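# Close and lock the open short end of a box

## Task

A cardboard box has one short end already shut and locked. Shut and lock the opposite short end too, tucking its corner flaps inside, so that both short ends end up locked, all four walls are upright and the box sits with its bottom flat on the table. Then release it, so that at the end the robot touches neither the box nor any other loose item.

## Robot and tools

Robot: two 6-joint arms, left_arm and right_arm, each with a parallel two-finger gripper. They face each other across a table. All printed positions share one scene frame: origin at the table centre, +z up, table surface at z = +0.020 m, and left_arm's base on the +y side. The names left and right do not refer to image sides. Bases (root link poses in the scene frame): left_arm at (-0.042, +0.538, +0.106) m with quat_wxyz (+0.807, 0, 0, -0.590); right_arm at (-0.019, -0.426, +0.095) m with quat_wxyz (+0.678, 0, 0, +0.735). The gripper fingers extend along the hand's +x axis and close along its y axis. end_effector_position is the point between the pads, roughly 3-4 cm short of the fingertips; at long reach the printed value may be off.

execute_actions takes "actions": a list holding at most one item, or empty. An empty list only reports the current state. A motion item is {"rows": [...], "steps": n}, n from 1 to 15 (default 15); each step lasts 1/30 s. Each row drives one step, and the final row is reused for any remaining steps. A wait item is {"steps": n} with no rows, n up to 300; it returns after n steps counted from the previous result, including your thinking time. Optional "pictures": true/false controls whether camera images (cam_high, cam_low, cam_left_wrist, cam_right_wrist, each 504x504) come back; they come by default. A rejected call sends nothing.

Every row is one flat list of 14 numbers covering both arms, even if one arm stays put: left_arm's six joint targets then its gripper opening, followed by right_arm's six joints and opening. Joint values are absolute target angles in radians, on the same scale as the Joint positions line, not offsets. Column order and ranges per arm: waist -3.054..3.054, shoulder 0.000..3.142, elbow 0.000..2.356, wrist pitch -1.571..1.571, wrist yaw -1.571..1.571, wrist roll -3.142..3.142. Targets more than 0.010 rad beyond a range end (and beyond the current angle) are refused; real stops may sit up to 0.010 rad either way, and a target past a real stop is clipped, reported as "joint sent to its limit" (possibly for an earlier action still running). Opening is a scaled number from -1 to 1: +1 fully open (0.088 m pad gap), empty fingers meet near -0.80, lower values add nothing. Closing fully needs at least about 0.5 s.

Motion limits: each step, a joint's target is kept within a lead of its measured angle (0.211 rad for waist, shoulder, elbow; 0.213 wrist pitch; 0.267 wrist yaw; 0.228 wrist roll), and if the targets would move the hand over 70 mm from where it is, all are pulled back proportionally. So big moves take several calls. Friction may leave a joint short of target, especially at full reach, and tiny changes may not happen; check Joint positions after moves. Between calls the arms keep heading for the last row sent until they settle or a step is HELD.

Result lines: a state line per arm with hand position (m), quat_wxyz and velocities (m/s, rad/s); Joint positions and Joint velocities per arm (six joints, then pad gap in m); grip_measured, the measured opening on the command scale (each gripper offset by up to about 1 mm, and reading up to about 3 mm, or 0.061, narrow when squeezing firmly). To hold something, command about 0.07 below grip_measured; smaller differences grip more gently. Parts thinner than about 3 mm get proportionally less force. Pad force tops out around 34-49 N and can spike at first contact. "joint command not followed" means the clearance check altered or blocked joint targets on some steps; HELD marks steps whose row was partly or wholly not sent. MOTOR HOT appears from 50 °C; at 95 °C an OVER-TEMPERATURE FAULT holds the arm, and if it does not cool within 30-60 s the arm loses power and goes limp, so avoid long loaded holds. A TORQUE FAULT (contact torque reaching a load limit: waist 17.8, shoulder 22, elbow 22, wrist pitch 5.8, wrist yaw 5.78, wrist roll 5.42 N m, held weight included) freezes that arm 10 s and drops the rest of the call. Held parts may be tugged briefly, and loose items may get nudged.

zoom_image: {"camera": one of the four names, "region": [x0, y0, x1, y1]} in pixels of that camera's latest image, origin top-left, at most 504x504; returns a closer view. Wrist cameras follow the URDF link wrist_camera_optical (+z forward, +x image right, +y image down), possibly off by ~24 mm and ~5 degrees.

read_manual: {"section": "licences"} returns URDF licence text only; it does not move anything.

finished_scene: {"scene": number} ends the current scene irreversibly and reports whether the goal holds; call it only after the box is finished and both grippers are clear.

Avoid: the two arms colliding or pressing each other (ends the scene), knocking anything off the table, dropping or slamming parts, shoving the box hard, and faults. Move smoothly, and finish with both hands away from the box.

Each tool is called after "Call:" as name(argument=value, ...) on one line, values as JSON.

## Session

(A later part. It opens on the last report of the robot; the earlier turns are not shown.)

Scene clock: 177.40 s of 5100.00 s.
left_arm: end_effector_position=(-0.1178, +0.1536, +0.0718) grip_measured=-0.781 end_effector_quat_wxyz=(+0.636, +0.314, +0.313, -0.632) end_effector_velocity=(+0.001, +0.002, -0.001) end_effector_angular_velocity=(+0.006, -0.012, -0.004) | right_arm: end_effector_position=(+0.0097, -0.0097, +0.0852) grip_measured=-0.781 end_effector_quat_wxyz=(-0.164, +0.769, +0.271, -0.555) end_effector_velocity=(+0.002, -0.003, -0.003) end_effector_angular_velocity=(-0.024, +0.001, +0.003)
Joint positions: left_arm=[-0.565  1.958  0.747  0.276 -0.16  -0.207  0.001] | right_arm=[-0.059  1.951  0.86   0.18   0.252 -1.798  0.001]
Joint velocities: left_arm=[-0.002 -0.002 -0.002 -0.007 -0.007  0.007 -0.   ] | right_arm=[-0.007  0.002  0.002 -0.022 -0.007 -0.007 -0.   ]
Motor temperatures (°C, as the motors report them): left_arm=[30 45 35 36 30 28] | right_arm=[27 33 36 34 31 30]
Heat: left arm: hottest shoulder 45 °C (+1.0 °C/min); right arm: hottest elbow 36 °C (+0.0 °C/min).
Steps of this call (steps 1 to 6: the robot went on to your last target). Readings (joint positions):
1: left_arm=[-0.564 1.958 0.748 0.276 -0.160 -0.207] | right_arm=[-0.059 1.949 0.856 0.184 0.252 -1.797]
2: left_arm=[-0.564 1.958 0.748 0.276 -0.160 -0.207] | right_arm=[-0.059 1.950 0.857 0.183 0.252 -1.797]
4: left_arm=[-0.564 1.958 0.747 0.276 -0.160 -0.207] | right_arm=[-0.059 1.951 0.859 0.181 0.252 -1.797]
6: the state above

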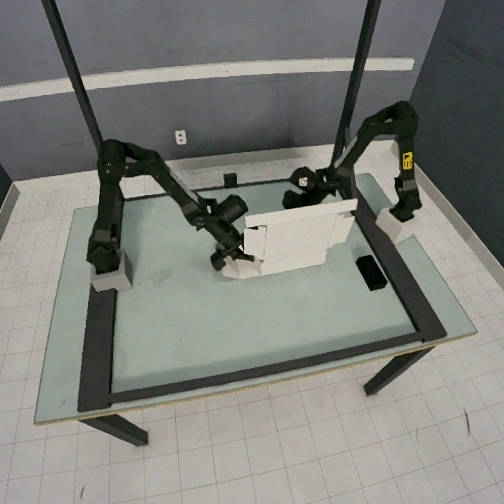

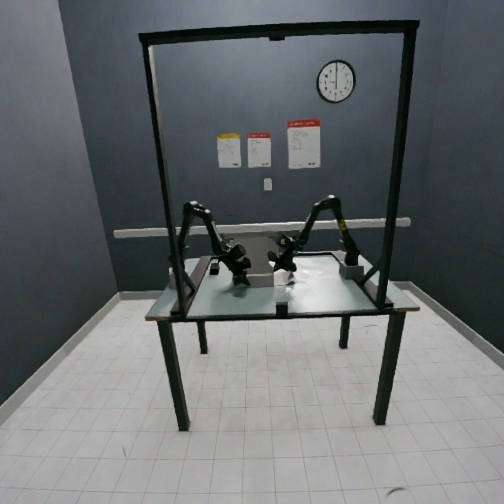

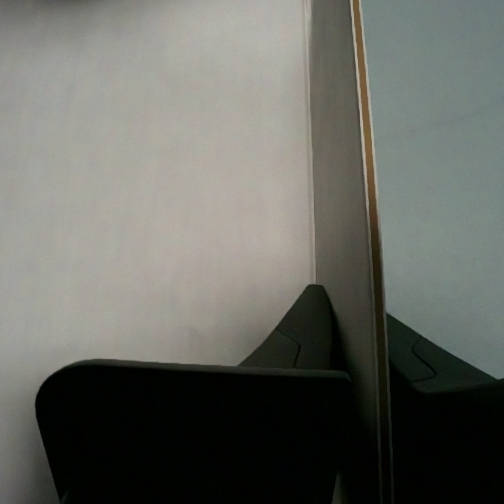

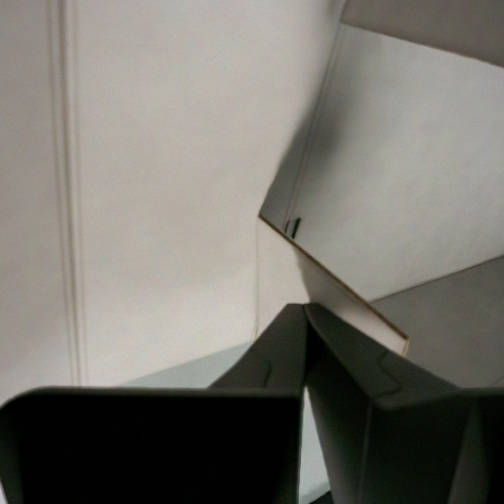

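Call:
zoom_image(camera="cam_high", region=[180, 180, 370, 300])

Call:
zoom_image(camera="cam_low", region=[225, 225, 345, 300])

Region (180, 180, 370, 300) of cam_high's 504x504 image, scaled by 2.653, with more detail than that image has; it fills the top 318 rows of this view, and the rest is white.

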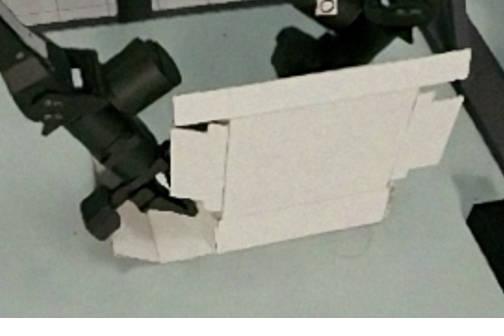

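Region (225, 225, 345, 300) of cam_low's 504x504 image, scaled by 4.200, with more detail than that image has; it fills the top 315 rows of this view, and the rest is white.

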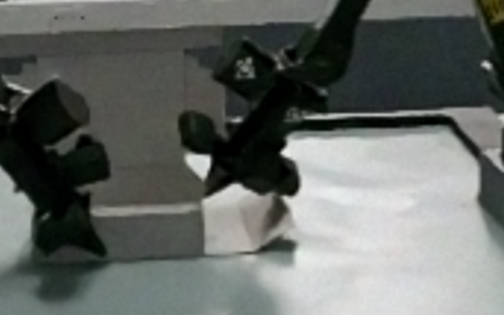

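Call:
execute_actions(actions=[{"rows": [[-0.564,1.95,0.753,0.284,-0.158,-0.202,-0.9, -0.04,1.93,0.82,0.21,0.27,-1.8,-0.8],[-0.564,1.95,0.753,0.284,-0.158,-0.202,-0.9, -0.025,1.91,0.78,0.23,0.3,-1.8,-0.8],[-0.564,1.95,0.753,0.284,-0.158,-0.202,-0.9, -0.005,1.89,0.74,0.25,0.33,-1.8,-0.8],[-0.564,1.95,0.753,0.284,-0.158,-0.202,-0.9, 0.015,1.88,0.70,0.28,0.37,-1.8,-0.8],[-0.564,1.95,0.753,0.284,-0.158,-0.202,-0.9, 0.04,1.88,0.675,0.30,0.41,-1.8,-0.8],[-0.564,1.95,0.753,0.284,-0.158,-0.202,-0.9, 0.06,1.88,0.66,0.317,0.455,-1.8,-0.8]], "steps": 14}])

Scene clock: 186.57 s of 5100.00 s.
left_arm: end_effector_position=(-0.1170, +0.1522, +0.0728) grip_measured=-0.781 end_effector_quat_wxyz=(+0.638, +0.311, +0.310, -0.632) end_effector_velocity=(+0.001, +0.002, -0.001) end_effector_angular_velocity=(+0.006, -0.003, +0.008) | right_arm: end_effector_position=(-0.0050, -0.0518, +0.0783) grip_measured=-0.781 end_effector_quat_wxyz=(-0.148, +0.808, +0.285, -0.493) end_effector_velocity=(+0.007, +0.006, +0.017) end_effector_angular_velocity=(+0.057, -0.025, -0.025)
Joint positions: left_arm=[-0.563  1.958  0.747  0.283 -0.163 -0.205  0.001] | right_arm=[ 0.057  1.893  0.67   0.313  0.446 -1.798  0.001]
Joint velocities: left_arm=[-0.002 -0.002 -0.002 -0.007 -0.007 -0.007  0.   ] | right_arm=[-0.007 -0.037 -0.002  0.022  0.037 -0.007 -0.   ]
Motor temperatures (°C, as the motors report them): left_arm=[30 45 35 37 30 28] | right_arm=[27 33 37 34 31 30]
Heat: left arm: hottest shoulder 45 °C (+1.0 °C/min); right arm: hottest elbow 37 °C (+1.0 °C/min).
Steps of this call (steps 1 to 15: the robot went on to your last target; steps 16 to 90: nothing new was sent; then 5.70 s passed at rest; steps 91 to 104: all 14 steps of this action). Readings (joint positions):
91: left_arm=[-0.565 1.958 0.747 0.276 -0.160 -0.207] | right_arm=[-0.058 1.951 0.858 0.181 0.253 -1.798]
92: left_arm=[-0.565 1.958 0.747 0.276 -0.160 -0.207] | right_arm=[-0.055 1.946 0.846 0.196 0.262 -1.798]
94: left_arm=[-0.563 1.958 0.747 0.280 -0.163 -0.207] | right_arm=[-0.035 1.925 0.798 0.232 0.300 -1.798]
98: left_arm=[-0.563 1.958 0.747 0.283 -0.163 -0.205] | right_arm=[0.038 1.895 0.696 0.289 0.408 -1.798]
104: the state above

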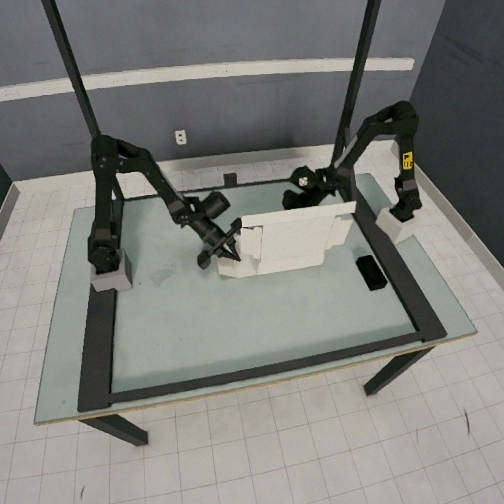

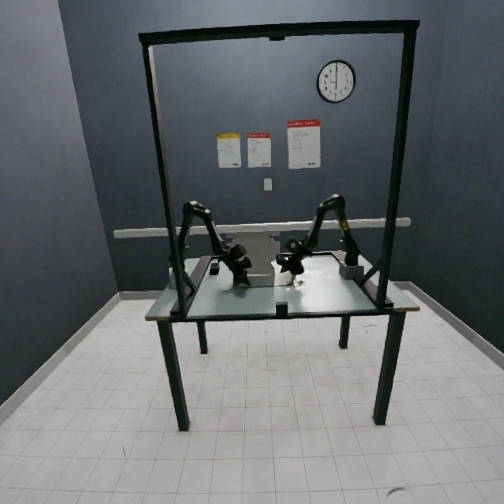

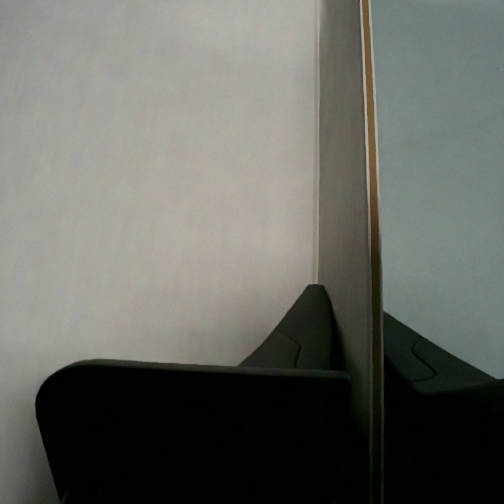

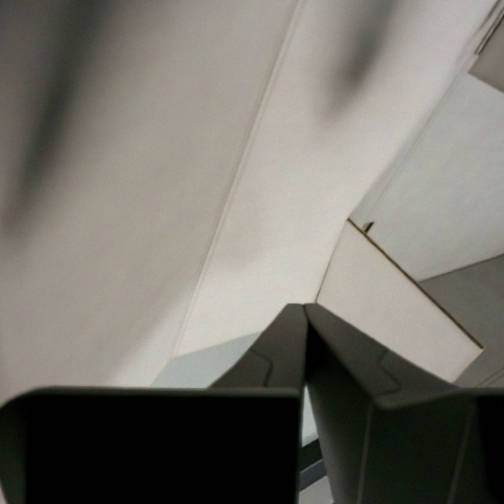

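Call:
execute_actions(actions=[{"rows": [[-0.564,1.95,0.753,0.284,-0.158,-0.202,-0.9, 0.056,1.9,0.69,0.31,0.455,-1.8,-0.8],[-0.564,1.95,0.753,0.284,-0.158,-0.202,-0.9, 0.054,1.911,0.71,0.302,0.455,-1.8,-0.8],[-0.564,1.95,0.753,0.284,-0.158,-0.202,-0.9, 0.052,1.922,0.73,0.294,0.455,-1.8,-0.8],[-0.564,1.95,0.753,0.284,-0.158,-0.202,-0.9, 0.05,1.934,0.75,0.286,0.455,-1.8,-0.8],[-0.564,1.95,0.753,0.284,-0.158,-0.202,-0.9, 0.048,1.946,0.77,0.278,0.455,-1.8,-0.8],[-0.564,1.95,0.753,0.284,-0.158,-0.202,-0.9, 0.046,1.958,0.79,0.27,0.455,-1.8,-0.8],[-0.564,1.95,0.753,0.284,-0.158,-0.202,-0.9, 0.044,1.97,0.81,0.262,0.455,-1.8,-0.8],[-0.564,1.95,0.753,0.284,-0.158,-0.202,-0.9, 0.042,1.982,0.83,0.254,0.455,-1.8,-0.8],[-0.564,1.95,0.753,0.284,-0.158,-0.202,-0.9, 0.04,1.994,0.85,0.246,0.455,-1.8,-0.8],[-0.564,1.95,0.753,0.284,-0.158,-0.202,-0.9, 0.038,2.006,0.87,0.238,0.455,-1.8,-0.8],[-0.564,1.95,0.753,0.284,-0.158,-0.202,-0.9, 0.037,2.02,0.892,0.231,0.455,-1.8,-0.8]], "steps": 15}], pictures=false)

Call:
execute_actions(actions=[{"steps": 5}])

Scene clock: 213.20 s of 5100.00 s.
left_arm: end_effector_position=(-0.1197, +0.1558, +0.0705) grip_measured=-0.781 end_effector_quat_wxyz=(+0.633, +0.317, +0.313, -0.633) end_effector_velocity=(+0.002, +0.013, -0.008) end_effector_angular_velocity=(+0.031, -0.022, +0.007) | right_arm: end_effector_position=(-0.0015, -0.0163, +0.0757) grip_measured=-0.781 end_effector_quat_wxyz=(-0.139, +0.817, +0.272, -0.489) end_effector_velocity=(+0.002, +0.019, +0.015) end_effector_angular_velocity=(+0.023, +0.005, -0.003)
Joint positions: left_arm=[-0.57   1.958  0.744  0.273 -0.159 -0.205  0.001] | right_arm=[ 0.04   2.     0.848  0.214  0.458 -1.804  0.001]
Joint velocities: left_arm=[-0.012 -0.002 -0.032 -0.007 -0.022 -0.007 -0.   ] | right_arm=[-0.012 -0.002  0.076 -0.051 -0.007 -0.007 -0.   ]
Motor temperatures (°C, as the motors report them): left_arm=[30 45 35 37 30 28] | right_arm=[27 36 35 34 31 30]
Heat: left arm: hottest shoulder 45 °C (+0.0 °C/min); right arm: hottest shoulder 36 °C (+0.0 °C/min).
Steps of this call (steps 1 to 15: the robot went on to your last target; steps 16 to 90: nothing new was sent; then 23.13 s passed at rest; steps 91 to 105: all 15 steps of this action). Readings (joint positions):
91: left_arm=[-0.563 1.958 0.747 0.283 -0.163 -0.205] | right_arm=[0.057 1.891 0.669 0.315 0.450 -1.798]
92: left_arm=[-0.563 1.958 0.747 0.283 -0.163 -0.205] | right_arm=[0.057 1.891 0.672 0.312 0.451 -1.798]
94: left_arm=[-0.563 1.958 0.747 0.283 -0.163 -0.205] | right_arm=[0.057 1.901 0.693 0.302 0.451 -1.798]
98: left_arm=[-0.563 1.958 0.747 0.283 -0.162 -0.205] | right_arm=[0.052 1.941 0.771 0.276 0.451 -1.798]
105: the state above

Scene clock: 213.37 s of 5100.00 s.
left_arm: end_effector_position=(-0.1198, +0.1565, +0.0701) grip_measured=-0.781 end_effector_quat_wxyz=(+0.632, +0.318, +0.313, -0.633) end_effector_velocity=(-0.002, +0.002, -0.001) end_effector_angular_velocity=(+0.009, +0.008, -0.001) | right_arm: end_effector_position=(-0.0014, -0.0147, +0.0769) grip_measured=-0.781 end_effector_quat_wxyz=(-0.140, +0.817, +0.272, -0.488) end_effector_velocity=(+0.003, -0.004, -0.002) end_effector_angular_velocity=(-0.024, -0.013, -0.001)
Joint positions: left_arm=[-0.571  1.958  0.743  0.272 -0.159 -0.205  0.001] | right_arm=[ 0.04   2.     0.854  0.21   0.458 -1.805  0.001]
Joint velocities: left_arm=[-0.002 -0.002 -0.002 -0.007  0.007 -0.007 -0.   ] | right_arm=[-0.002 -0.002 -0.002 -0.022  0.007 -0.007 -0.   ]
Motor temperatures (°C, as the motors report them): left_arm=[30 45 35 37 30 28] | right_arm=[27 36 36 34 31 30]
Heat: left arm: hottest shoulder 45 °C (+0.0 °C/min); right arm: hottest shoulder 36 °C (+0.0 °C/min).
Steps of this call (steps 1 to 5: the robot went on to your last target). Readings (joint positions):
1: left_arm=[-0.571 1.958 0.743 0.272 -0.159 -0.205] | right_arm=[0.040 2.000 0.850 0.213 0.458 -1.804]
2: left_arm=[-0.571 1.958 0.743 0.272 -0.159 -0.205] | right_arm=[0.040 2.000 0.852 0.212 0.458 -1.805]
4: left_arm=[-0.571 1.958 0.743 0.272 -0.159 -0.205] | right_arm=[0.040 2.000 0.854 0.210 0.458 -1.805]
5: the state above

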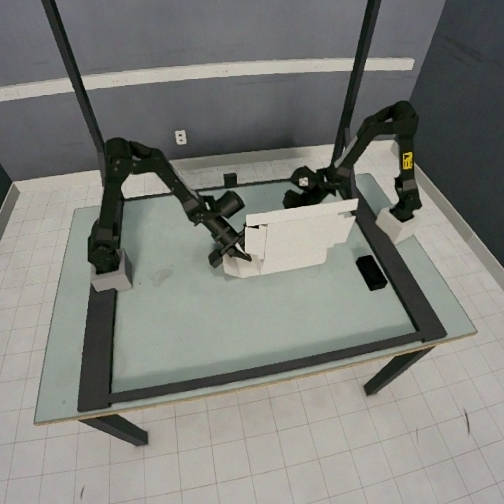

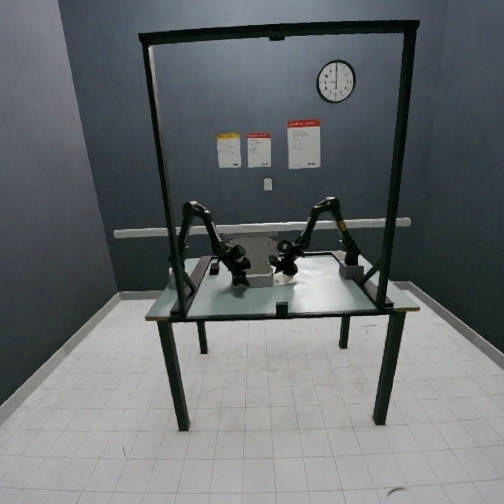

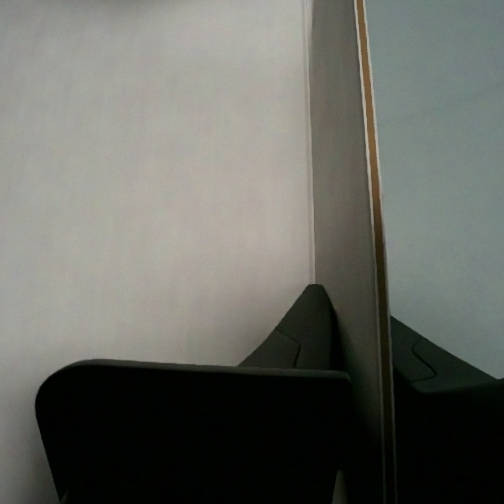

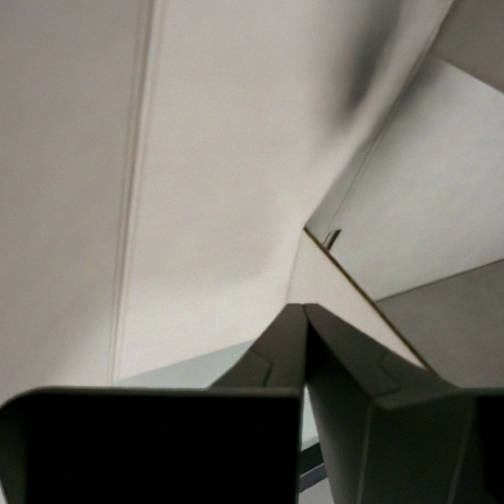

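Call:
execute_actions(actions=[{"rows": [[-0.564,1.95,0.753,0.284,-0.158,-0.202,-0.9, 0.05,1.92,0.8,0.2,0.42,-1.78,-0.8],[-0.564,1.95,0.753,0.284,-0.158,-0.202,-0.9, 0.06,1.85,0.76,0.17,0.38,-1.75,-0.8],[-0.564,1.95,0.753,0.284,-0.158,-0.202,-0.9, 0.06,1.78,0.72,0.15,0.33,-1.72,-0.8],[-0.564,1.95,0.753,0.284,-0.158,-0.202,-0.9, 0.06,1.71,0.68,0.14,0.28,-1.69,-0.8],[-0.564,1.95,0.753,0.284,-0.158,-0.202,-0.9, 0.06,1.64,0.63,0.15,0.22,-1.66,-0.8],[-0.564,1.95,0.753,0.284,-0.158,-0.202,-0.9, 0.05,1.58,0.58,0.18,0.16,-1.63,-0.8],[-0.564,1.95,0.753,0.284,-0.158,-0.202,-0.9, 0.05,1.52,0.52,0.22,0.1,-1.6,-0.8],[-0.564,1.95,0.753,0.284,-0.158,-0.202,-0.9, 0.04,1.47,0.46,0.26,0.05,-1.57,-0.8],[-0.564,1.95,0.753,0.284,-0.158,-0.202,-0.9, 0.04,1.43,0.40,0.31,0.0,-1.57,-0.8],[-0.564,1.95,0.753,0.284,-0.158,-0.202,-0.9, 0.04,1.39,0.34,0.35,0.0,-1.57,1],[-0.564,1.95,0.753,0.284,-0.158,-0.202,-0.9, 0.04,1.36,0.30,0.36,0.0,-1.57,1]], "steps": 15}], pictures=false)

Call:
execute_actions(actions=[{"rows": [[-0.564,1.95,0.753,0.284,-0.158,-0.202,-0.9, 0.04,1.36,0.29,0.37,0.0,-1.57,1],[-0.564,1.95,0.753,0.284,-0.158,-0.202,-0.9, 0.04,1.36,0.28,0.38,0.0,-1.57,1],[-0.564,1.95,0.753,0.284,-0.158,-0.202,-0.9, 0.04,1.38,0.27,0.41,0.0,-1.57,1],[-0.564,1.95,0.753,0.284,-0.158,-0.202,-0.9, 0.04,1.41,0.265,0.445,0.0,-1.57,1],[-0.564,1.95,0.753,0.284,-0.158,-0.202,-0.9, 0.04,1.44,0.26,0.48,0.0,-1.57,1],[-0.564,1.95,0.753,0.284,-0.158,-0.202,-0.9, 0.04,1.47,0.255,0.515,0.0,-1.57,1],[-0.564,1.95,0.753,0.284,-0.158,-0.202,-0.9, 0.04,1.50,0.25,0.55,0.0,-1.57,1],[-0.564,1.95,0.753,0.284,-0.158,-0.202,-0.9, 0.04,1.53,0.247,0.583,0.0,-1.57,1],[-0.564,1.95,0.753,0.284,-0.158,-0.202,-0.9, 0.04,1.56,0.244,0.616,0.0,-1.57,1],[-0.564,1.95,0.753,0.284,-0.158,-0.202,-0.9, 0.04,1.595,0.24,0.648,0.0,-1.57,1]], "steps": 15}])

Call:
zoom_image(camera="cam_low", region=[225, 225, 345, 300])

Scene clock: 221.10 s of 5100.00 s.
left_arm: end_effector_position=(-0.1187, +0.1522, +0.0730) grip_measured=-0.781 end_effector_quat_wxyz=(+0.636, +0.312, +0.309, -0.635) end_effector_velocity=(-0.002, +0.002, -0.001) end_effector_angular_velocity=(+0.009, +0.008, -0.001) | right_arm: end_effector_position=(-0.0550, -0.1183, +0.1314) grip_measured=-0.143 end_effector_quat_wxyz=(+0.252, -0.630, -0.335, +0.654) end_effector_velocity=(-0.005, -0.085, -0.052) end_effector_angular_velocity=(-0.081, +0.121, +0.054)
Joint positions: left_arm=[-0.566  1.958  0.748  0.284 -0.161 -0.203  0.001] | right_arm=[ 0.045  1.386  0.332  0.34   0.017 -1.581  0.032]
Joint velocities: left_arm=[-0.002 -0.002 -0.002 -0.007  0.007 -0.007 -0.   ] | right_arm=[-0.017 -0.154 -0.344  0.125 -0.139  0.051  0.175]
Motor temperatures (°C, as the motors report them): left_arm=[30 45 35 38 30 28] | right_arm=[27 36 37 36 31 30]
Heat: left arm: hottest shoulder 45 °C (+0.0 °C/min); right arm: hottest elbow 37 °C (+1.0 °C/min).
Steps of this call (steps 1 to 15: the robot went on to your last target; steps 16 to 90: nothing new was sent; then 4.23 s passed at rest; steps 91 to 105: all 15 steps of this action). Readings (joint positions):
91: left_arm=[-0.571 1.958 0.743 0.272 -0.159 -0.205] | right_arm=[0.040 1.993 0.849 0.209 0.455 -1.805]
92: left_arm=[-0.570 1.958 0.743 0.276 -0.161 -0.205] | right_arm=[0.040 1.974 0.833 0.210 0.438 -1.793]
94: left_arm=[-0.567 1.958 0.745 0.284 -0.161 -0.203] | right_arm=[0.047 1.891 0.777 0.178 0.379 -1.755]
98: left_arm=[-0.566 1.958 0.748 0.284 -0.161 -0.203] | right_arm=[0.052 1.656 0.609 0.202 0.186 -1.648]
105: the state above

Scene clock: 221.60 s of 5100.00 s.
left_arm: end_effector_position=(-0.1187, +0.1522, +0.0730) grip_measured=-0.781 end_effector_quat_wxyz=(+0.636, +0.312, +0.309, -0.635) end_effector_velocity=(+0.001, +0.002, -0.001) end_effector_angular_velocity=(+0.006, +0.006, +0.019) | right_arm: end_effector_position=(-0.0558, -0.1229, +0.0973) grip_measured=+1.000 end_effector_quat_wxyz=(+0.256, -0.624, -0.338, +0.656) end_effector_velocity=(-0.001, +0.007, -0.004) end_effector_angular_velocity=(+0.050, +0.017, -0.002)
Joint positions: left_arm=[-0.566  1.958  0.748  0.284 -0.161 -0.203  0.001] | right_arm=[ 0.044  1.581  0.247  0.632  0.005 -1.576  0.088]
Joint velocities: left_arm=[-0.002 -0.002 -0.002 -0.007 -0.007 -0.022 -0.   ] | right_arm=[-0.002  0.085 -0.017  0.154 -0.007  0.007  0.   ]
Motor temperatures (°C, as the motors report them): left_arm=[30 45 35 38 30 28] | right_arm=[27 36 37 36 31 30]
Heat: left arm: hottest shoulder 45 °C (+0.0 °C/min); right arm: hottest elbow 37 °C (+1.0 °C/min).
Steps of this call (steps 1 to 15: all 15 steps of this action). Readings (joint positions):
1: left_arm=[-0.566 1.958 0.748 0.284 -0.161 -0.203] | right_arm=[0.045 1.382 0.321 0.346 0.013 -1.579]
2: left_arm=[-0.566 1.958 0.748 0.284 -0.161 -0.203] | right_arm=[0.045 1.379 0.312 0.356 0.010 -1.578]
4: left_arm=[-0.566 1.958 0.748 0.284 -0.161 -0.203] | right_arm=[0.044 1.379 0.295 0.388 0.007 -1.577]
8: left_arm=[-0.566 1.958 0.748 0.284 -0.161 -0.203] | right_arm=[0.044 1.452 0.271 0.502 0.005 -1.576]
15: the state above

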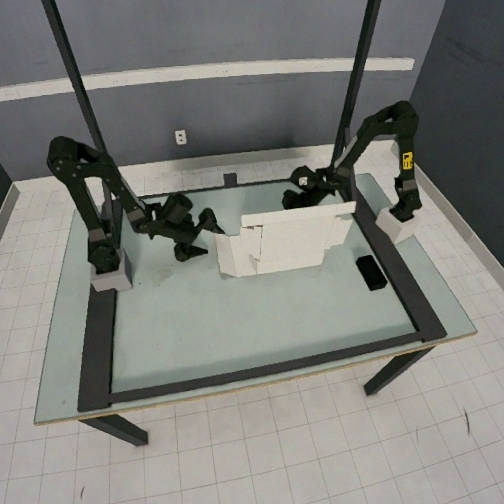

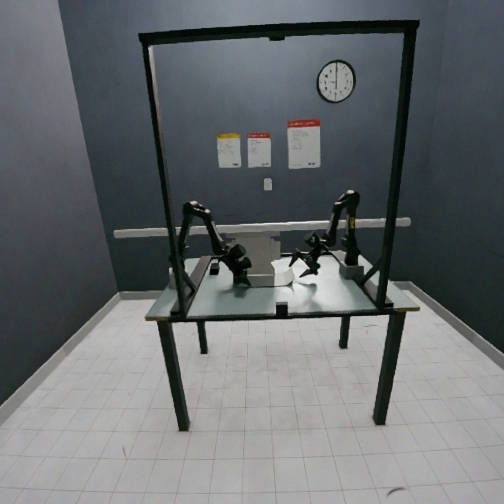

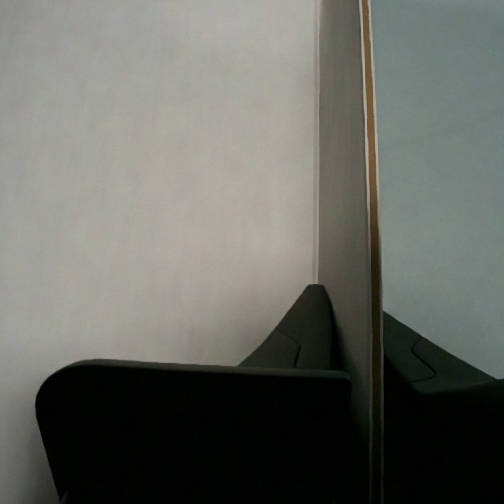

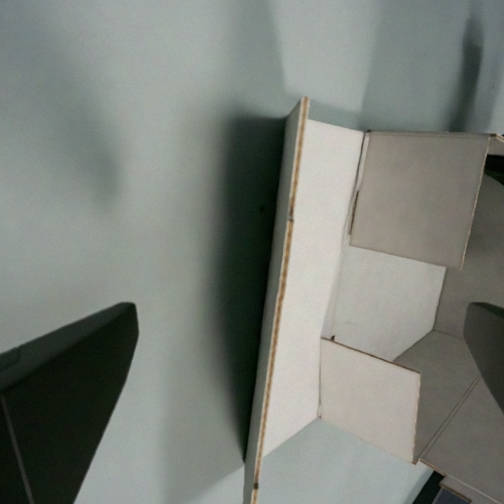

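Region (225, 225, 345, 300) of cam_low's 504x504 image, scaled by 4.200, with more detail than that image has; it fills the top 315 rows of this view, and the rest is white.

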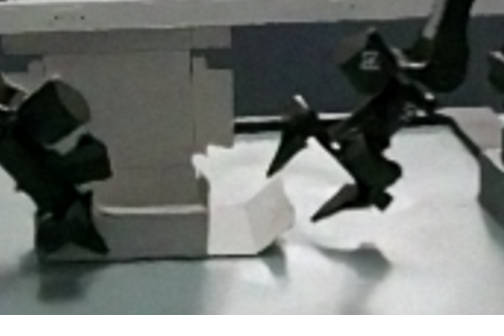

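Call:
execute_actions(actions=[{"rows": [[-0.564,1.95,0.753,0.284,-0.158,-0.202,-0.9, 0.04,1.62,0.275,0.645,0.0,-1.57,1],[-0.564,1.95,0.753,0.284,-0.158,-0.202,-0.9, 0.04,1.65,0.305,0.645,0.0,-1.57,1],[-0.564,1.95,0.753,0.284,-0.158,-0.202,-0.9, 0.04,1.68,0.335,0.643,0.0,-1.57,1],[-0.564,1.95,0.753,0.284,-0.158,-0.202,-0.9, 0.04,1.708,0.365,0.641,0.0,-1.57,1],[-0.564,1.95,0.753,0.284,-0.158,-0.202,-0.9, 0.04,1.735,0.395,0.64,0.0,-1.57,1],[-0.564,1.95,0.753,0.284,-0.158,-0.202,-0.9, 0.04,1.762,0.425,0.638,0.0,-1.57,1],[-0.564,1.95,0.753,0.284,-0.158,-0.202,-0.9, 0.04,1.79,0.455,0.637,0.0,-1.57,1],[-0.564,1.95,0.753,0.284,-0.158,-0.202,-0.9, 0.04,1.818,0.485,0.635,0.0,-1.57,1],[-0.564,1.95,0.753,0.284,-0.158,-0.202,-0.9, 0.04,1.845,0.515,0.634,0.0,-1.57,1]], "steps": 15}], pictures=false)

Call:
execute_actions(actions=[{"rows": [[-0.564,1.95,0.753,0.284,-0.158,-0.202,-0.9, 0.04,1.832,0.523,0.617,0.0,-1.57,1],[-0.564,1.95,0.753,0.284,-0.158,-0.202,-0.9, 0.04,1.822,0.532,0.6,0.0,-1.57,1],[-0.564,1.95,0.753,0.284,-0.158,-0.202,-0.9, 0.04,1.812,0.541,0.583,0.0,-1.57,1],[-0.564,1.95,0.753,0.284,-0.158,-0.202,-0.9, 0.04,1.802,0.55,0.566,0.0,-1.57,1],[-0.564,1.95,0.753,0.284,-0.158,-0.202,-0.9, 0.04,1.793,0.559,0.55,0.0,-1.57,1],[-0.564,1.95,0.753,0.284,-0.158,-0.202,-0.9, 0.04,1.793,0.559,0.55,0.0,-1.57,1],[-0.564,1.95,0.753,0.284,-0.158,-0.202,-0.9, 0.04,1.8,0.575,0.54,0.0,-1.57,1],[-0.564,1.95,0.753,0.284,-0.158,-0.202,-0.9, 0.04,1.808,0.593,0.528,0.0,-1.57,1],[-0.564,1.95,0.753,0.284,-0.158,-0.202,-0.9, 0.04,1.816,0.611,0.516,0.0,-1.57,1],[-0.564,1.95,0.753,0.284,-0.158,-0.202,-0.9, 0.04,1.823,0.63,0.504,0.0,-1.57,1]], "steps": 15}])

Call:
zoom_image(camera="cam_low", region=[225, 225, 345, 300])

Scene clock: 233.20 s of 5100.00 s.
left_arm: end_effector_position=(-0.1187, +0.1524, +0.0728) grip_measured=-0.781 end_effector_quat_wxyz=(+0.636, +0.312, +0.310, -0.635) end_effector_velocity=(-0.002, +0.003, -0.001) end_effector_angular_velocity=(+0.012, +0.002, -0.028) | right_arm: end_effector_position=(-0.0642, -0.0568, +0.0895) grip_measured=+1.000 end_effector_quat_wxyz=(+0.258, -0.623, -0.339, +0.656) end_effector_velocity=(+0.000, +0.015, -0.004) end_effector_angular_velocity=(+0.004, -0.010, -0.003)
Joint positions: left_arm=[-0.566  1.958  0.748  0.283 -0.16  -0.203  0.001] | right_arm=[ 0.044  1.831  0.5    0.635  0.004 -1.575  0.088]
Joint velocities: left_arm=[ 0.002 -0.007 -0.007 -0.007  0.022  0.022  0.   ] | right_arm=[-0.002  0.061  0.056  0.007  0.007 -0.007  0.   ]
Motor temperatures (°C, as the motors report them): left_arm=[30 45 35 38 30 28] | right_arm=[27 35 36 36 31 31]
Heat: left arm: hottest shoulder 45 °C (+0.0 °C/min); right arm: hottest elbow 36 °C (+0.0 °C/min).
Steps of this call (steps 1 to 30: the robot went on to your last target; steps 31 to 90: nothing new was sent; then 8.10 s passed at rest; steps 91 to 105: all 15 steps of this action). Readings (joint positions):
91: left_arm=[-0.566 1.958 0.748 0.284 -0.161 -0.203] | right_arm=[0.044 1.590 0.248 0.646 0.005 -1.576]
92: left_arm=[-0.566 1.958 0.748 0.284 -0.161 -0.203] | right_arm=[0.044 1.599 0.254 0.646 0.004 -1.576]
94: left_arm=[-0.566 1.958 0.748 0.284 -0.161 -0.203] | right_arm=[0.044 1.639 0.289 0.644 0.004 -1.576]
98: left_arm=[-0.566 1.958 0.748 0.284 -0.161 -0.203] | right_arm=[0.044 1.741 0.400 0.642 0.004 -1.576]
105: the state above

Scene clock: 233.70 s of 5100.00 s.
left_arm: end_effector_position=(-0.1201, +0.1543, +0.0716) grip_measured=-0.781 end_effector_quat_wxyz=(+0.633, +0.316, +0.311, -0.635) end_effector_velocity=(+0.002, +0.004, -0.002) end_effector_angular_velocity=(+0.017, -0.018, +0.012) | right_arm: end_effector_position=(-0.0649, -0.0449, +0.0942) grip_measured=+1.000 end_effector_quat_wxyz=(+0.242, -0.631, -0.323, +0.662) end_effector_velocity=(-0.001, +0.001, -0.005) end_effector_angular_velocity=(-0.039, +0.016, +0.004)
Joint positions: left_arm=[-0.57   1.958  0.746  0.276 -0.158 -0.203  0.001] | right_arm=[ 0.042  1.823  0.588  0.489  0.004 -1.575  0.088]
Joint velocities: left_arm=[-0.007 -0.002 -0.002 -0.022 -0.022 -0.007  0.   ] | right_arm=[-0.007  0.012  0.027 -0.051 -0.022  0.007  0.   ]
Motor temperatures (°C, as the motors report them): left_arm=[30 45 35 38 30 28] | right_arm=[27 35 36 36 31 31]
Heat: left arm: hottest shoulder 45 °C (+0.0 °C/min); right arm: hottest elbow 36 °C (+0.0 °C/min).
Steps of this call (steps 1 to 15: all 15 steps of this action). Readings (joint positions):
1: left_arm=[-0.566 1.958 0.748 0.283 -0.160 -0.203] | right_arm=[0.044 1.833 0.502 0.632 0.004 -1.575]
2: left_arm=[-0.566 1.958 0.748 0.283 -0.160 -0.203] | right_arm=[0.044 1.833 0.506 0.625 0.004 -1.575]
4: left_arm=[-0.566 1.958 0.748 0.283 -0.160 -0.203] | right_arm=[0.044 1.829 0.519 0.600 0.004 -1.575]
8: left_arm=[-0.566 1.958 0.748 0.283 -0.160 -0.203] | right_arm=[0.043 1.816 0.543 0.547 0.004 -1.575]
15: the state above

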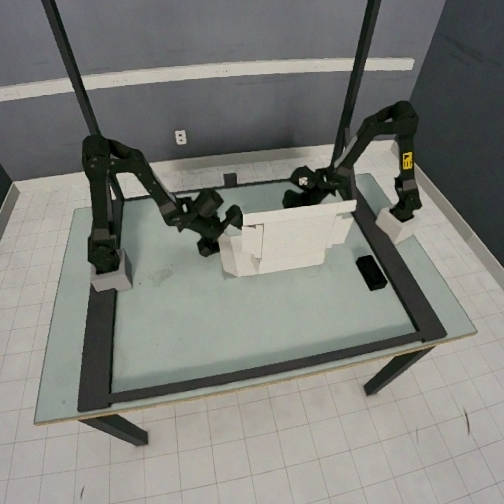

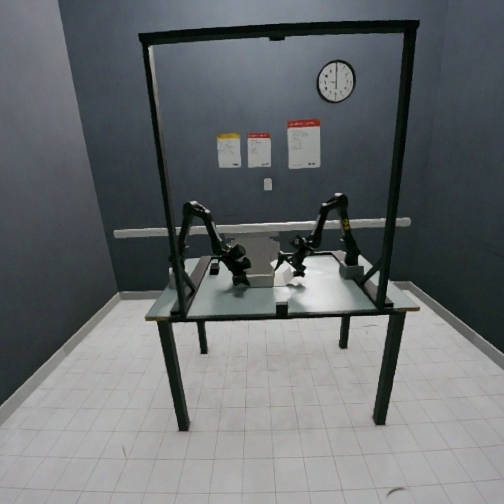

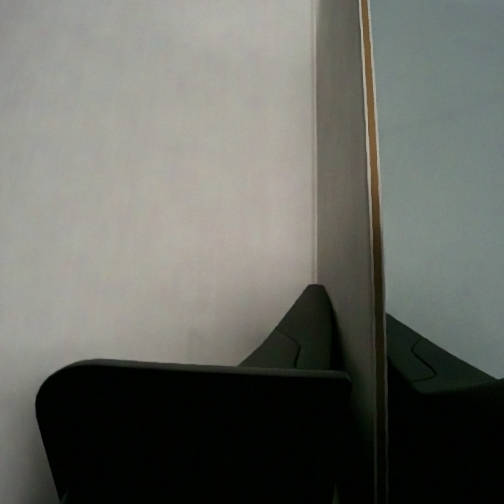

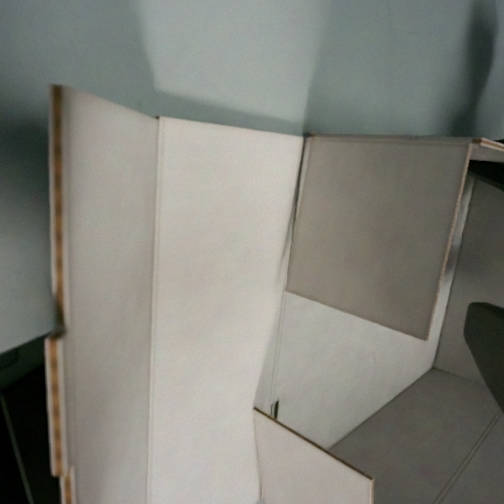

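Region (225, 225, 345, 300) of cam_low's 504x504 image, scaled by 4.200, with more detail than that image has; it fills the top 315 rows of this view, and the rest is white.

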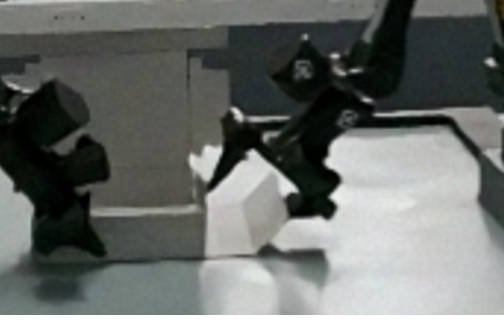

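Call:
execute_actions(actions=[{"rows": [[-0.564,1.95,0.753,0.284,-0.158,-0.202,-0.9, 0.04,1.808,0.60,0.50,0.0,-1.57,1],[-0.564,1.95,0.753,0.284,-0.158,-0.202,-0.9, 0.04,1.798,0.603,0.495,0.0,-1.57,1],[-0.564,1.95,0.753,0.284,-0.158,-0.202,-0.9, 0.04,1.788,0.606,0.49,0.0,-1.57,1],[-0.564,1.95,0.753,0.284,-0.158,-0.202,-0.9, 0.04,1.778,0.609,0.482,0.0,-1.57,1],[-0.564,1.95,0.753,0.284,-0.158,-0.202,-0.9, 0.04,1.767,0.612,0.475,0.0,-1.57,1],[-0.564,1.95,0.753,0.284,-0.158,-0.202,-0.9, 0.04,1.764,0.623,0.462,0.0,-1.57,1],[-0.564,1.95,0.753,0.284,-0.158,-0.202,-0.9, 0.04,1.761,0.634,0.449,0.0,-1.57,1],[-0.564,1.95,0.753,0.284,-0.158,-0.202,-0.9, 0.04,1.759,0.645,0.435,0.0,-1.57,1],[-0.564,1.95,0.753,0.284,-0.158,-0.202,-0.9, 0.04,1.757,0.656,0.422,0.0,-1.57,1],[-0.564,1.95,0.753,0.284,-0.158,-0.202,-0.9, 0.04,1.755,0.666,0.409,0.0,-1.57,1]], "steps": 15}])

Call:
zoom_image(camera="cam_low", region=[225, 225, 345, 300])

Scene clock: 239.83 s of 5100.00 s.
left_arm: end_effector_position=(-0.1204, +0.1540, +0.0719) grip_measured=-0.781 end_effector_quat_wxyz=(+0.633, +0.315, +0.311, -0.635) end_effector_velocity=(+0.003, +0.003, -0.002) end_effector_angular_velocity=(+0.007, -0.025, +0.005) | right_arm: end_effector_position=(-0.0651, -0.0435, +0.1032) grip_measured=+1.000 end_effector_quat_wxyz=(+0.234, -0.635, -0.315, +0.665) end_effector_velocity=(-0.000, +0.000, -0.000) end_effector_angular_velocity=(-0.027, -0.003, +0.008)
Joint positions: left_arm=[-0.57   1.958  0.746  0.278 -0.158 -0.203  0.001] | right_arm=[ 0.042  1.785  0.622  0.391  0.004 -1.575  0.088]
Joint velocities: left_arm=[-0.002 -0.002 -0.007 -0.007 -0.022  0.007 -0.   ] | right_arm=[-0.002 -0.002  0.022 -0.051 -0.007 -0.007  0.   ]
Motor temperatures (°C, as the motors report them): left_arm=[30 45 35 38 30 28] | right_arm=[27 35 37 37 31 31]
Heat: left arm: hottest shoulder 45 °C (+0.0 °C/min); right arm: hottest elbow 37 °C (+0.0 °C/min).
Steps of this call (steps 1 to 15: the robot went on to your last target; steps 16 to 90: nothing new was sent; then 2.63 s passed at rest; steps 91 to 105: all 15 steps of this action). Readings (joint positions):
91: left_arm=[-0.570 1.958 0.746 0.276 -0.158 -0.203] | right_arm=[0.042 1.824 0.591 0.484 0.004 -1.575]
92: left_arm=[-0.570 1.958 0.746 0.276 -0.158 -0.203] | right_arm=[0.042 1.824 0.591 0.483 0.004 -1.575]
94: left_arm=[-0.570 1.958 0.746 0.276 -0.158 -0.203] | right_arm=[0.042 1.821 0.591 0.478 0.004 -1.575]
98: left_arm=[-0.570 1.958 0.746 0.278 -0.158 -0.203] | right_arm=[0.042 1.796 0.595 0.447 0.004 -1.575]
105: the state above

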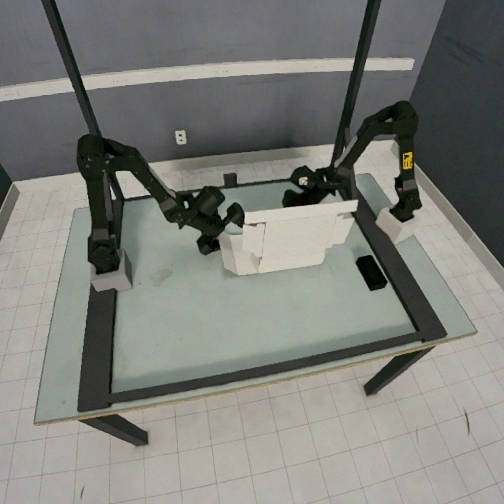

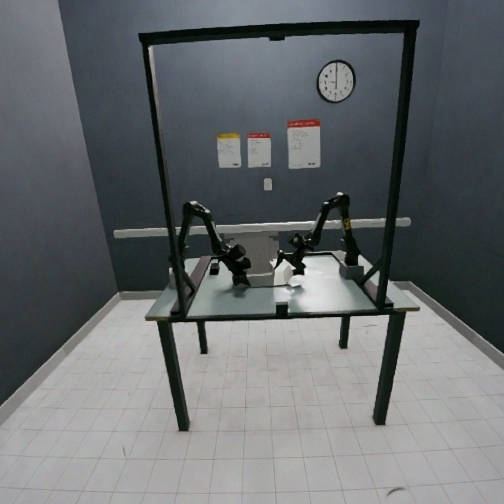

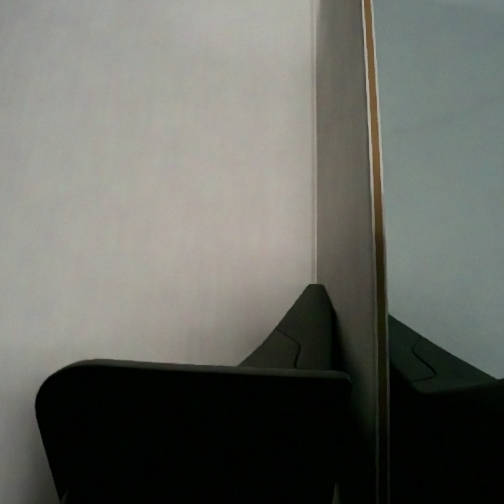

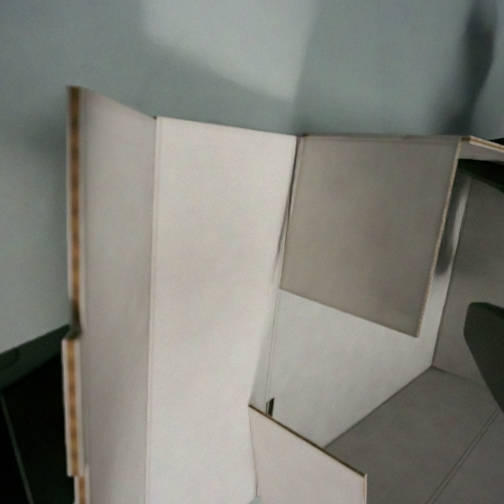

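Region (225, 225, 345, 300) of cam_low's 504x504 image, scaled by 4.200, with more detail than that image has; it fills the top 315 rows of this view, and the rest is white.

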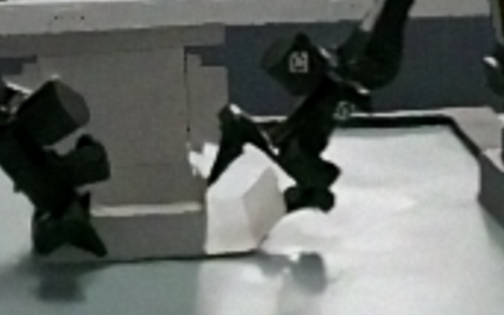

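Call:
execute_actions(actions=[{"rows": [[-0.564,1.95,0.753,0.284,-0.158,-0.202,-0.9, 0.04,1.78,0.58,0.45,0.0,-1.57,1],[-0.564,1.95,0.753,0.284,-0.158,-0.202,-0.9, 0.04,1.76,0.54,0.49,0.0,-1.57,1],[-0.564,1.95,0.753,0.284,-0.158,-0.202,-0.9, 0.04,1.72,0.5,0.5,0.0,-1.57,1],[-0.564,1.95,0.753,0.284,-0.158,-0.202,-0.9, 0.04,1.67,0.46,0.5,0.0,-1.57,1],[-0.564,1.95,0.753,0.284,-0.158,-0.202,-0.9, 0.04,1.62,0.43,0.49,0.0,-1.57,1],[-0.564,1.95,0.753,0.284,-0.158,-0.202,-0.9, 0.04,1.56,0.4,0.46,0.0,-1.57,1],[-0.564,1.95,0.753,0.284,-0.158,-0.202,-0.9, 0.04,1.5,0.38,0.42,0.0,-1.57,1],[-0.564,1.95,0.753,0.284,-0.158,-0.202,-0.9, 0.04,1.44,0.37,0.37,0.0,-1.57,1],[-0.564,1.95,0.753,0.284,-0.158,-0.202,-0.9, 0.04,1.39,0.37,0.32,0.0,-1.57,1],[-0.564,1.95,0.753,0.284,-0.158,-0.202,-0.9, 0.04,1.36,0.38,0.28,0.0,-1.57,1],[-0.564,1.95,0.753,0.284,-0.158,-0.202,-0.9, 0.04,1.36,0.38,0.28,0.0,-1.57,1],[-0.564,1.95,0.753,0.284,-0.158,-0.202,-0.9, 0.04,1.36,0.38,0.28,0.0,-1.57,-0.8]], "steps": 15}], pictures=false)

Call:
execute_actions(actions=[{"rows": [[-0.564,1.95,0.753,0.284,-0.158,-0.202,-0.9, 0.037,1.40,0.44,0.215,0.02,-1.57,-0.8],[-0.564,1.95,0.753,0.284,-0.158,-0.202,-0.9, 0.034,1.44,0.5,0.15,0.04,-1.57,-0.8],[-0.564,1.95,0.753,0.284,-0.158,-0.202,-0.9, 0.031,1.48,0.56,0.085,0.06,-1.57,-0.8],[-0.564,1.95,0.753,0.284,-0.158,-0.202,-0.9, 0.028,1.52,0.62,0.02,0.08,-1.57,-0.8],[-0.564,1.95,0.753,0.284,-0.158,-0.202,-0.9, 0.025,1.56,0.68,-0.045,0.1,-1.57,-0.8],[-0.564,1.95,0.753,0.284,-0.158,-0.202,-0.9, 0.022,1.60,0.74,-0.11,0.12,-1.57,-0.8],[-0.564,1.95,0.753,0.284,-0.158,-0.202,-0.9, 0.019,1.64,0.8,-0.175,0.14,-1.57,-0.8],[-0.564,1.95,0.753,0.284,-0.158,-0.202,-0.9, 0.016,1.68,0.86,-0.24,0.16,-1.57,-0.8],[-0.564,1.95,0.753,0.284,-0.158,-0.202,-0.9, 0.013,1.72,0.92,-0.305,0.18,-1.57,-0.8],[-0.564,1.95,0.753,0.284,-0.158,-0.202,-0.9, 0.01,1.76,0.98,-0.37,0.2,-1.57,-0.8],[-0.564,1.95,0.753,0.284,-0.158,-0.202,-0.9, 0.007,1.80,1.04,-0.435,0.22,-1.57,-0.8],[-0.564,1.95,0.753,0.284,-0.158,-0.202,-0.9, 0.004,1.84,1.1,-0.5,0.24,-1.57,-0.8],[-0.564,1.95,0.753,0.284,-0.158,-0.202,-0.9, 0.0,1.88,1.17,-0.565,0.26,-1.57,-0.8],[-0.564,1.95,0.753,0.284,-0.158,-0.202,-0.9, -0.005,1.92,1.24,-0.63,0.28,-1.57,-0.8],[-0.564,1.95,0.753,0.284,-0.158,-0.202,-0.9, -0.01,1.96,1.3,-0.688,0.305,-1.57,-0.8]], "steps": 15}], pictures=false)

Call:
execute_actions(actions=[{"steps": 12}])

Scene clock: 252.63 s of 5100.00 s.
left_arm: end_effector_position=(-0.1188, +0.1518, +0.0733) grip_measured=-0.781 end_effector_quat_wxyz=(+0.636, +0.311, +0.309, -0.635) end_effector_velocity=(+0.006, -0.001, +0.001) end_effector_angular_velocity=(-0.005, -0.033, +0.019) | right_arm: end_effector_position=(-0.0578, -0.1039, +0.1496) grip_measured=+0.636 end_effector_quat_wxyz=(+0.263, -0.620, -0.343, +0.654) end_effector_velocity=(+0.006, -0.035, -0.011) end_effector_angular_velocity=(-0.138, -0.016, -0.013)
Joint positions: left_arm=[-0.566  1.958  0.749  0.284 -0.16  -0.203  0.001] | right_arm=[ 0.042  1.374  0.394  0.298  0.003 -1.575  0.07 ]
Joint velocities: left_arm=[ 0.002 -0.002  0.002 -0.007 -0.037  0.007 -0.001] | right_arm=[-0.002 -0.129 -0.027 -0.242  0.007  0.007 -0.175]
Motor temperatures (°C, as the motors report them): left_arm=[30 45 35 39 30 28] | right_arm=[27 38 39 40 31 31]
Heat: left arm: hottest shoulder 45 °C (+0.0 °C/min); right arm: hottest wrist pitch 40 °C (+4.1 °C/min).
Steps of this call (steps 1 to 15: the robot went on to your last target; steps 16 to 90: nothing new was sent; then 9.30 s passed at rest; steps 91 to 105: all 15 steps of this action). Readings (joint positions):
91: left_arm=[-0.570 1.958 0.746 0.278 -0.158 -0.203] | right_arm=[0.042 1.785 0.620 0.391 0.004 -1.575]
92: left_arm=[-0.570 1.958 0.746 0.278 -0.158 -0.203] | right_arm=[0.042 1.784 0.603 0.417 0.004 -1.575]
94: left_arm=[-0.568 1.958 0.748 0.285 -0.160 -0.203] | right_arm=[0.042 1.763 0.553 0.464 0.003 -1.575]
98: left_arm=[-0.566 1.958 0.749 0.284 -0.160 -0.203] | right_arm=[0.042 1.593 0.432 0.441 0.003 -1.575]
105: the state above

Scene clock: 253.13 s of 5100.00 s.
left_arm: end_effector_position=(-0.1188, +0.1518, +0.0733) grip_measured=-0.781 end_effector_quat_wxyz=(+0.636, +0.311, +0.309, -0.635) end_effector_velocity=(+0.001, +0.005, -0.004) end_effector_angular_velocity=(+0.024, +0.001, +0.019) | right_arm: end_effector_position=(-0.0157, -0.0414, +0.1281) grip_measured=-0.781 end_effector_quat_wxyz=(-0.104, +0.772, +0.138, -0.612) end_effector_velocity=(+0.123, +0.123, -0.035) end_effector_angular_velocity=(-1.120, -0.691, -0.309)
Joint positions: left_arm=[-0.566  1.958  0.749  0.284 -0.16  -0.203  0.001] | right_arm=[ 0.006  1.845  1.097 -0.486  0.244 -1.575  0.001]
Joint velocities: left_arm=[-0.002  0.002 -0.002 -0.022 -0.007 -0.022  0.   ] | right_arm=[-0.11   1.175  1.678 -1.678  0.623 -0.007  0.   ]
Motor temperatures (°C, as the motors report them): left_arm=[30 45 35 39 30 28] | right_arm=[27 38 40 40 31 31]
Heat: left arm: hottest shoulder 45 °C (+0.0 °C/min); right arm: hottest elbow 40 °C (+4.0 °C/min).
Steps of this call (steps 1 to 15: all 15 steps of this action). Readings (joint positions):
1: left_arm=[-0.566 1.958 0.749 0.284 -0.160 -0.203] | right_arm=[0.042 1.374 0.396 0.283 0.003 -1.575]
2: left_arm=[-0.566 1.958 0.749 0.284 -0.160 -0.203] | right_arm=[0.042 1.382 0.411 0.246 0.007 -1.575]
4: left_arm=[-0.566 1.958 0.749 0.284 -0.160 -0.203] | right_arm=[0.040 1.431 0.478 0.151 0.034 -1.575]
8: left_arm=[-0.566 1.958 0.749 0.284 -0.160 -0.203] | right_arm=[0.028 1.573 0.696 -0.074 0.106 -1.575]
15: the state above

Scene clock: 253.53 s of 5100.00 s.
left_arm: end_effector_position=(-0.1188, +0.1518, +0.0733) grip_measured=-0.781 end_effector_quat_wxyz=(+0.636, +0.311, +0.309, -0.635) end_effector_velocity=(+0.001, +0.002, -0.002) end_effector_angular_velocity=(+0.007, -0.016, +0.012) | right_arm: end_effector_position=(-0.0031, -0.0278, +0.1361) grip_measured=-0.781 end_effector_quat_wxyz=(-0.069, +0.797, +0.098, -0.592) end_effector_velocity=(+0.000, -0.007, -0.012) end_effector_angular_velocity=(-0.054, +0.002, +0.006)
Joint positions: left_arm=[-0.566  1.958  0.749  0.284 -0.16  -0.203  0.001] | right_arm=[-0.008  1.945  1.289 -0.684  0.3   -1.575  0.001]
Joint velocities: left_arm=[-0.007  0.002 -0.002 -0.007 -0.022 -0.007  0.   ] | right_arm=[-0.002  0.027 -0.002 -0.022 -0.007 -0.007 -0.   ]
Motor temperatures (°C, as the motors report them): left_arm=[30 45 35 39 30 28] | right_arm=[27 38 39 40 31 31]
Heat: left arm: hottest shoulder 45 °C (+0.0 °C/min); right arm: hottest wrist pitch 40 °C (+4.0 °C/min).
Steps of this call (steps 1 to 12: the robot went on to your last target). Readings (joint positions):
1: left_arm=[-0.566 1.958 0.749 0.284 -0.160 -0.203] | right_arm=[0.002 1.880 1.152 -0.542 0.263 -1.575]
2: left_arm=[-0.566 1.958 0.749 0.284 -0.160 -0.203] | right_arm=[-0.002 1.908 1.197 -0.588 0.276 -1.575]
4: left_arm=[-0.566 1.958 0.749 0.284 -0.160 -0.203] | right_arm=[-0.006 1.936 1.249 -0.639 0.289 -1.575]
8: left_arm=[-0.566 1.958 0.749 0.284 -0.160 -0.203] | right_arm=[-0.008 1.942 1.284 -0.675 0.298 -1.575]
12: the state above

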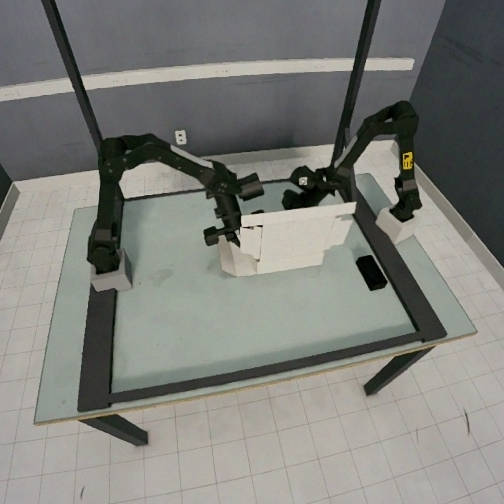

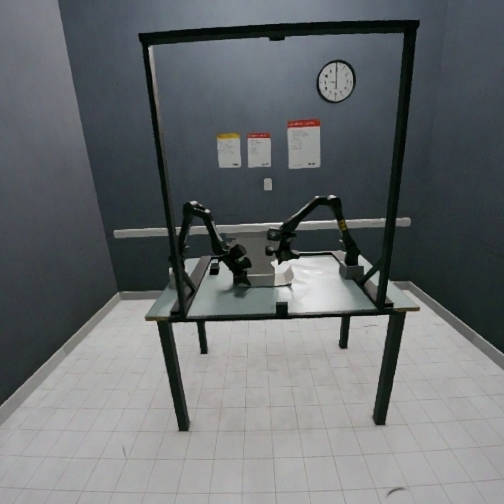

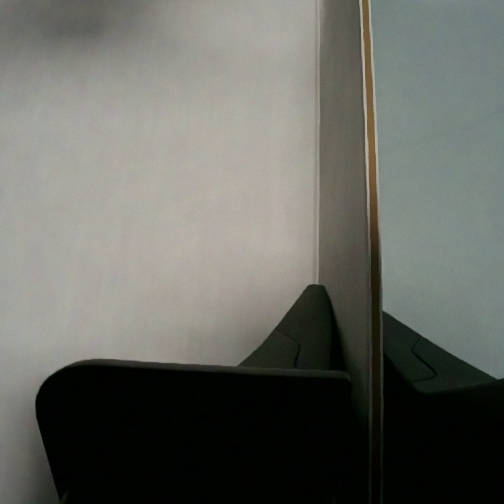

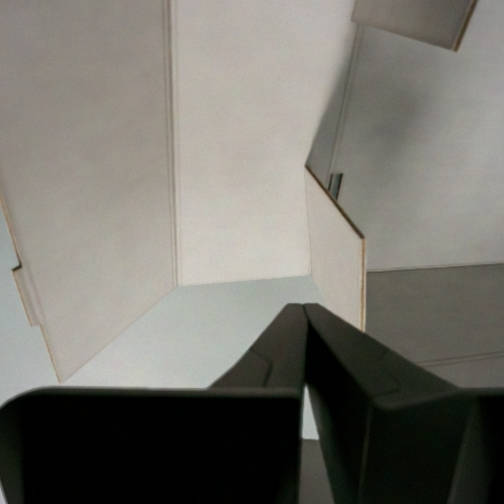

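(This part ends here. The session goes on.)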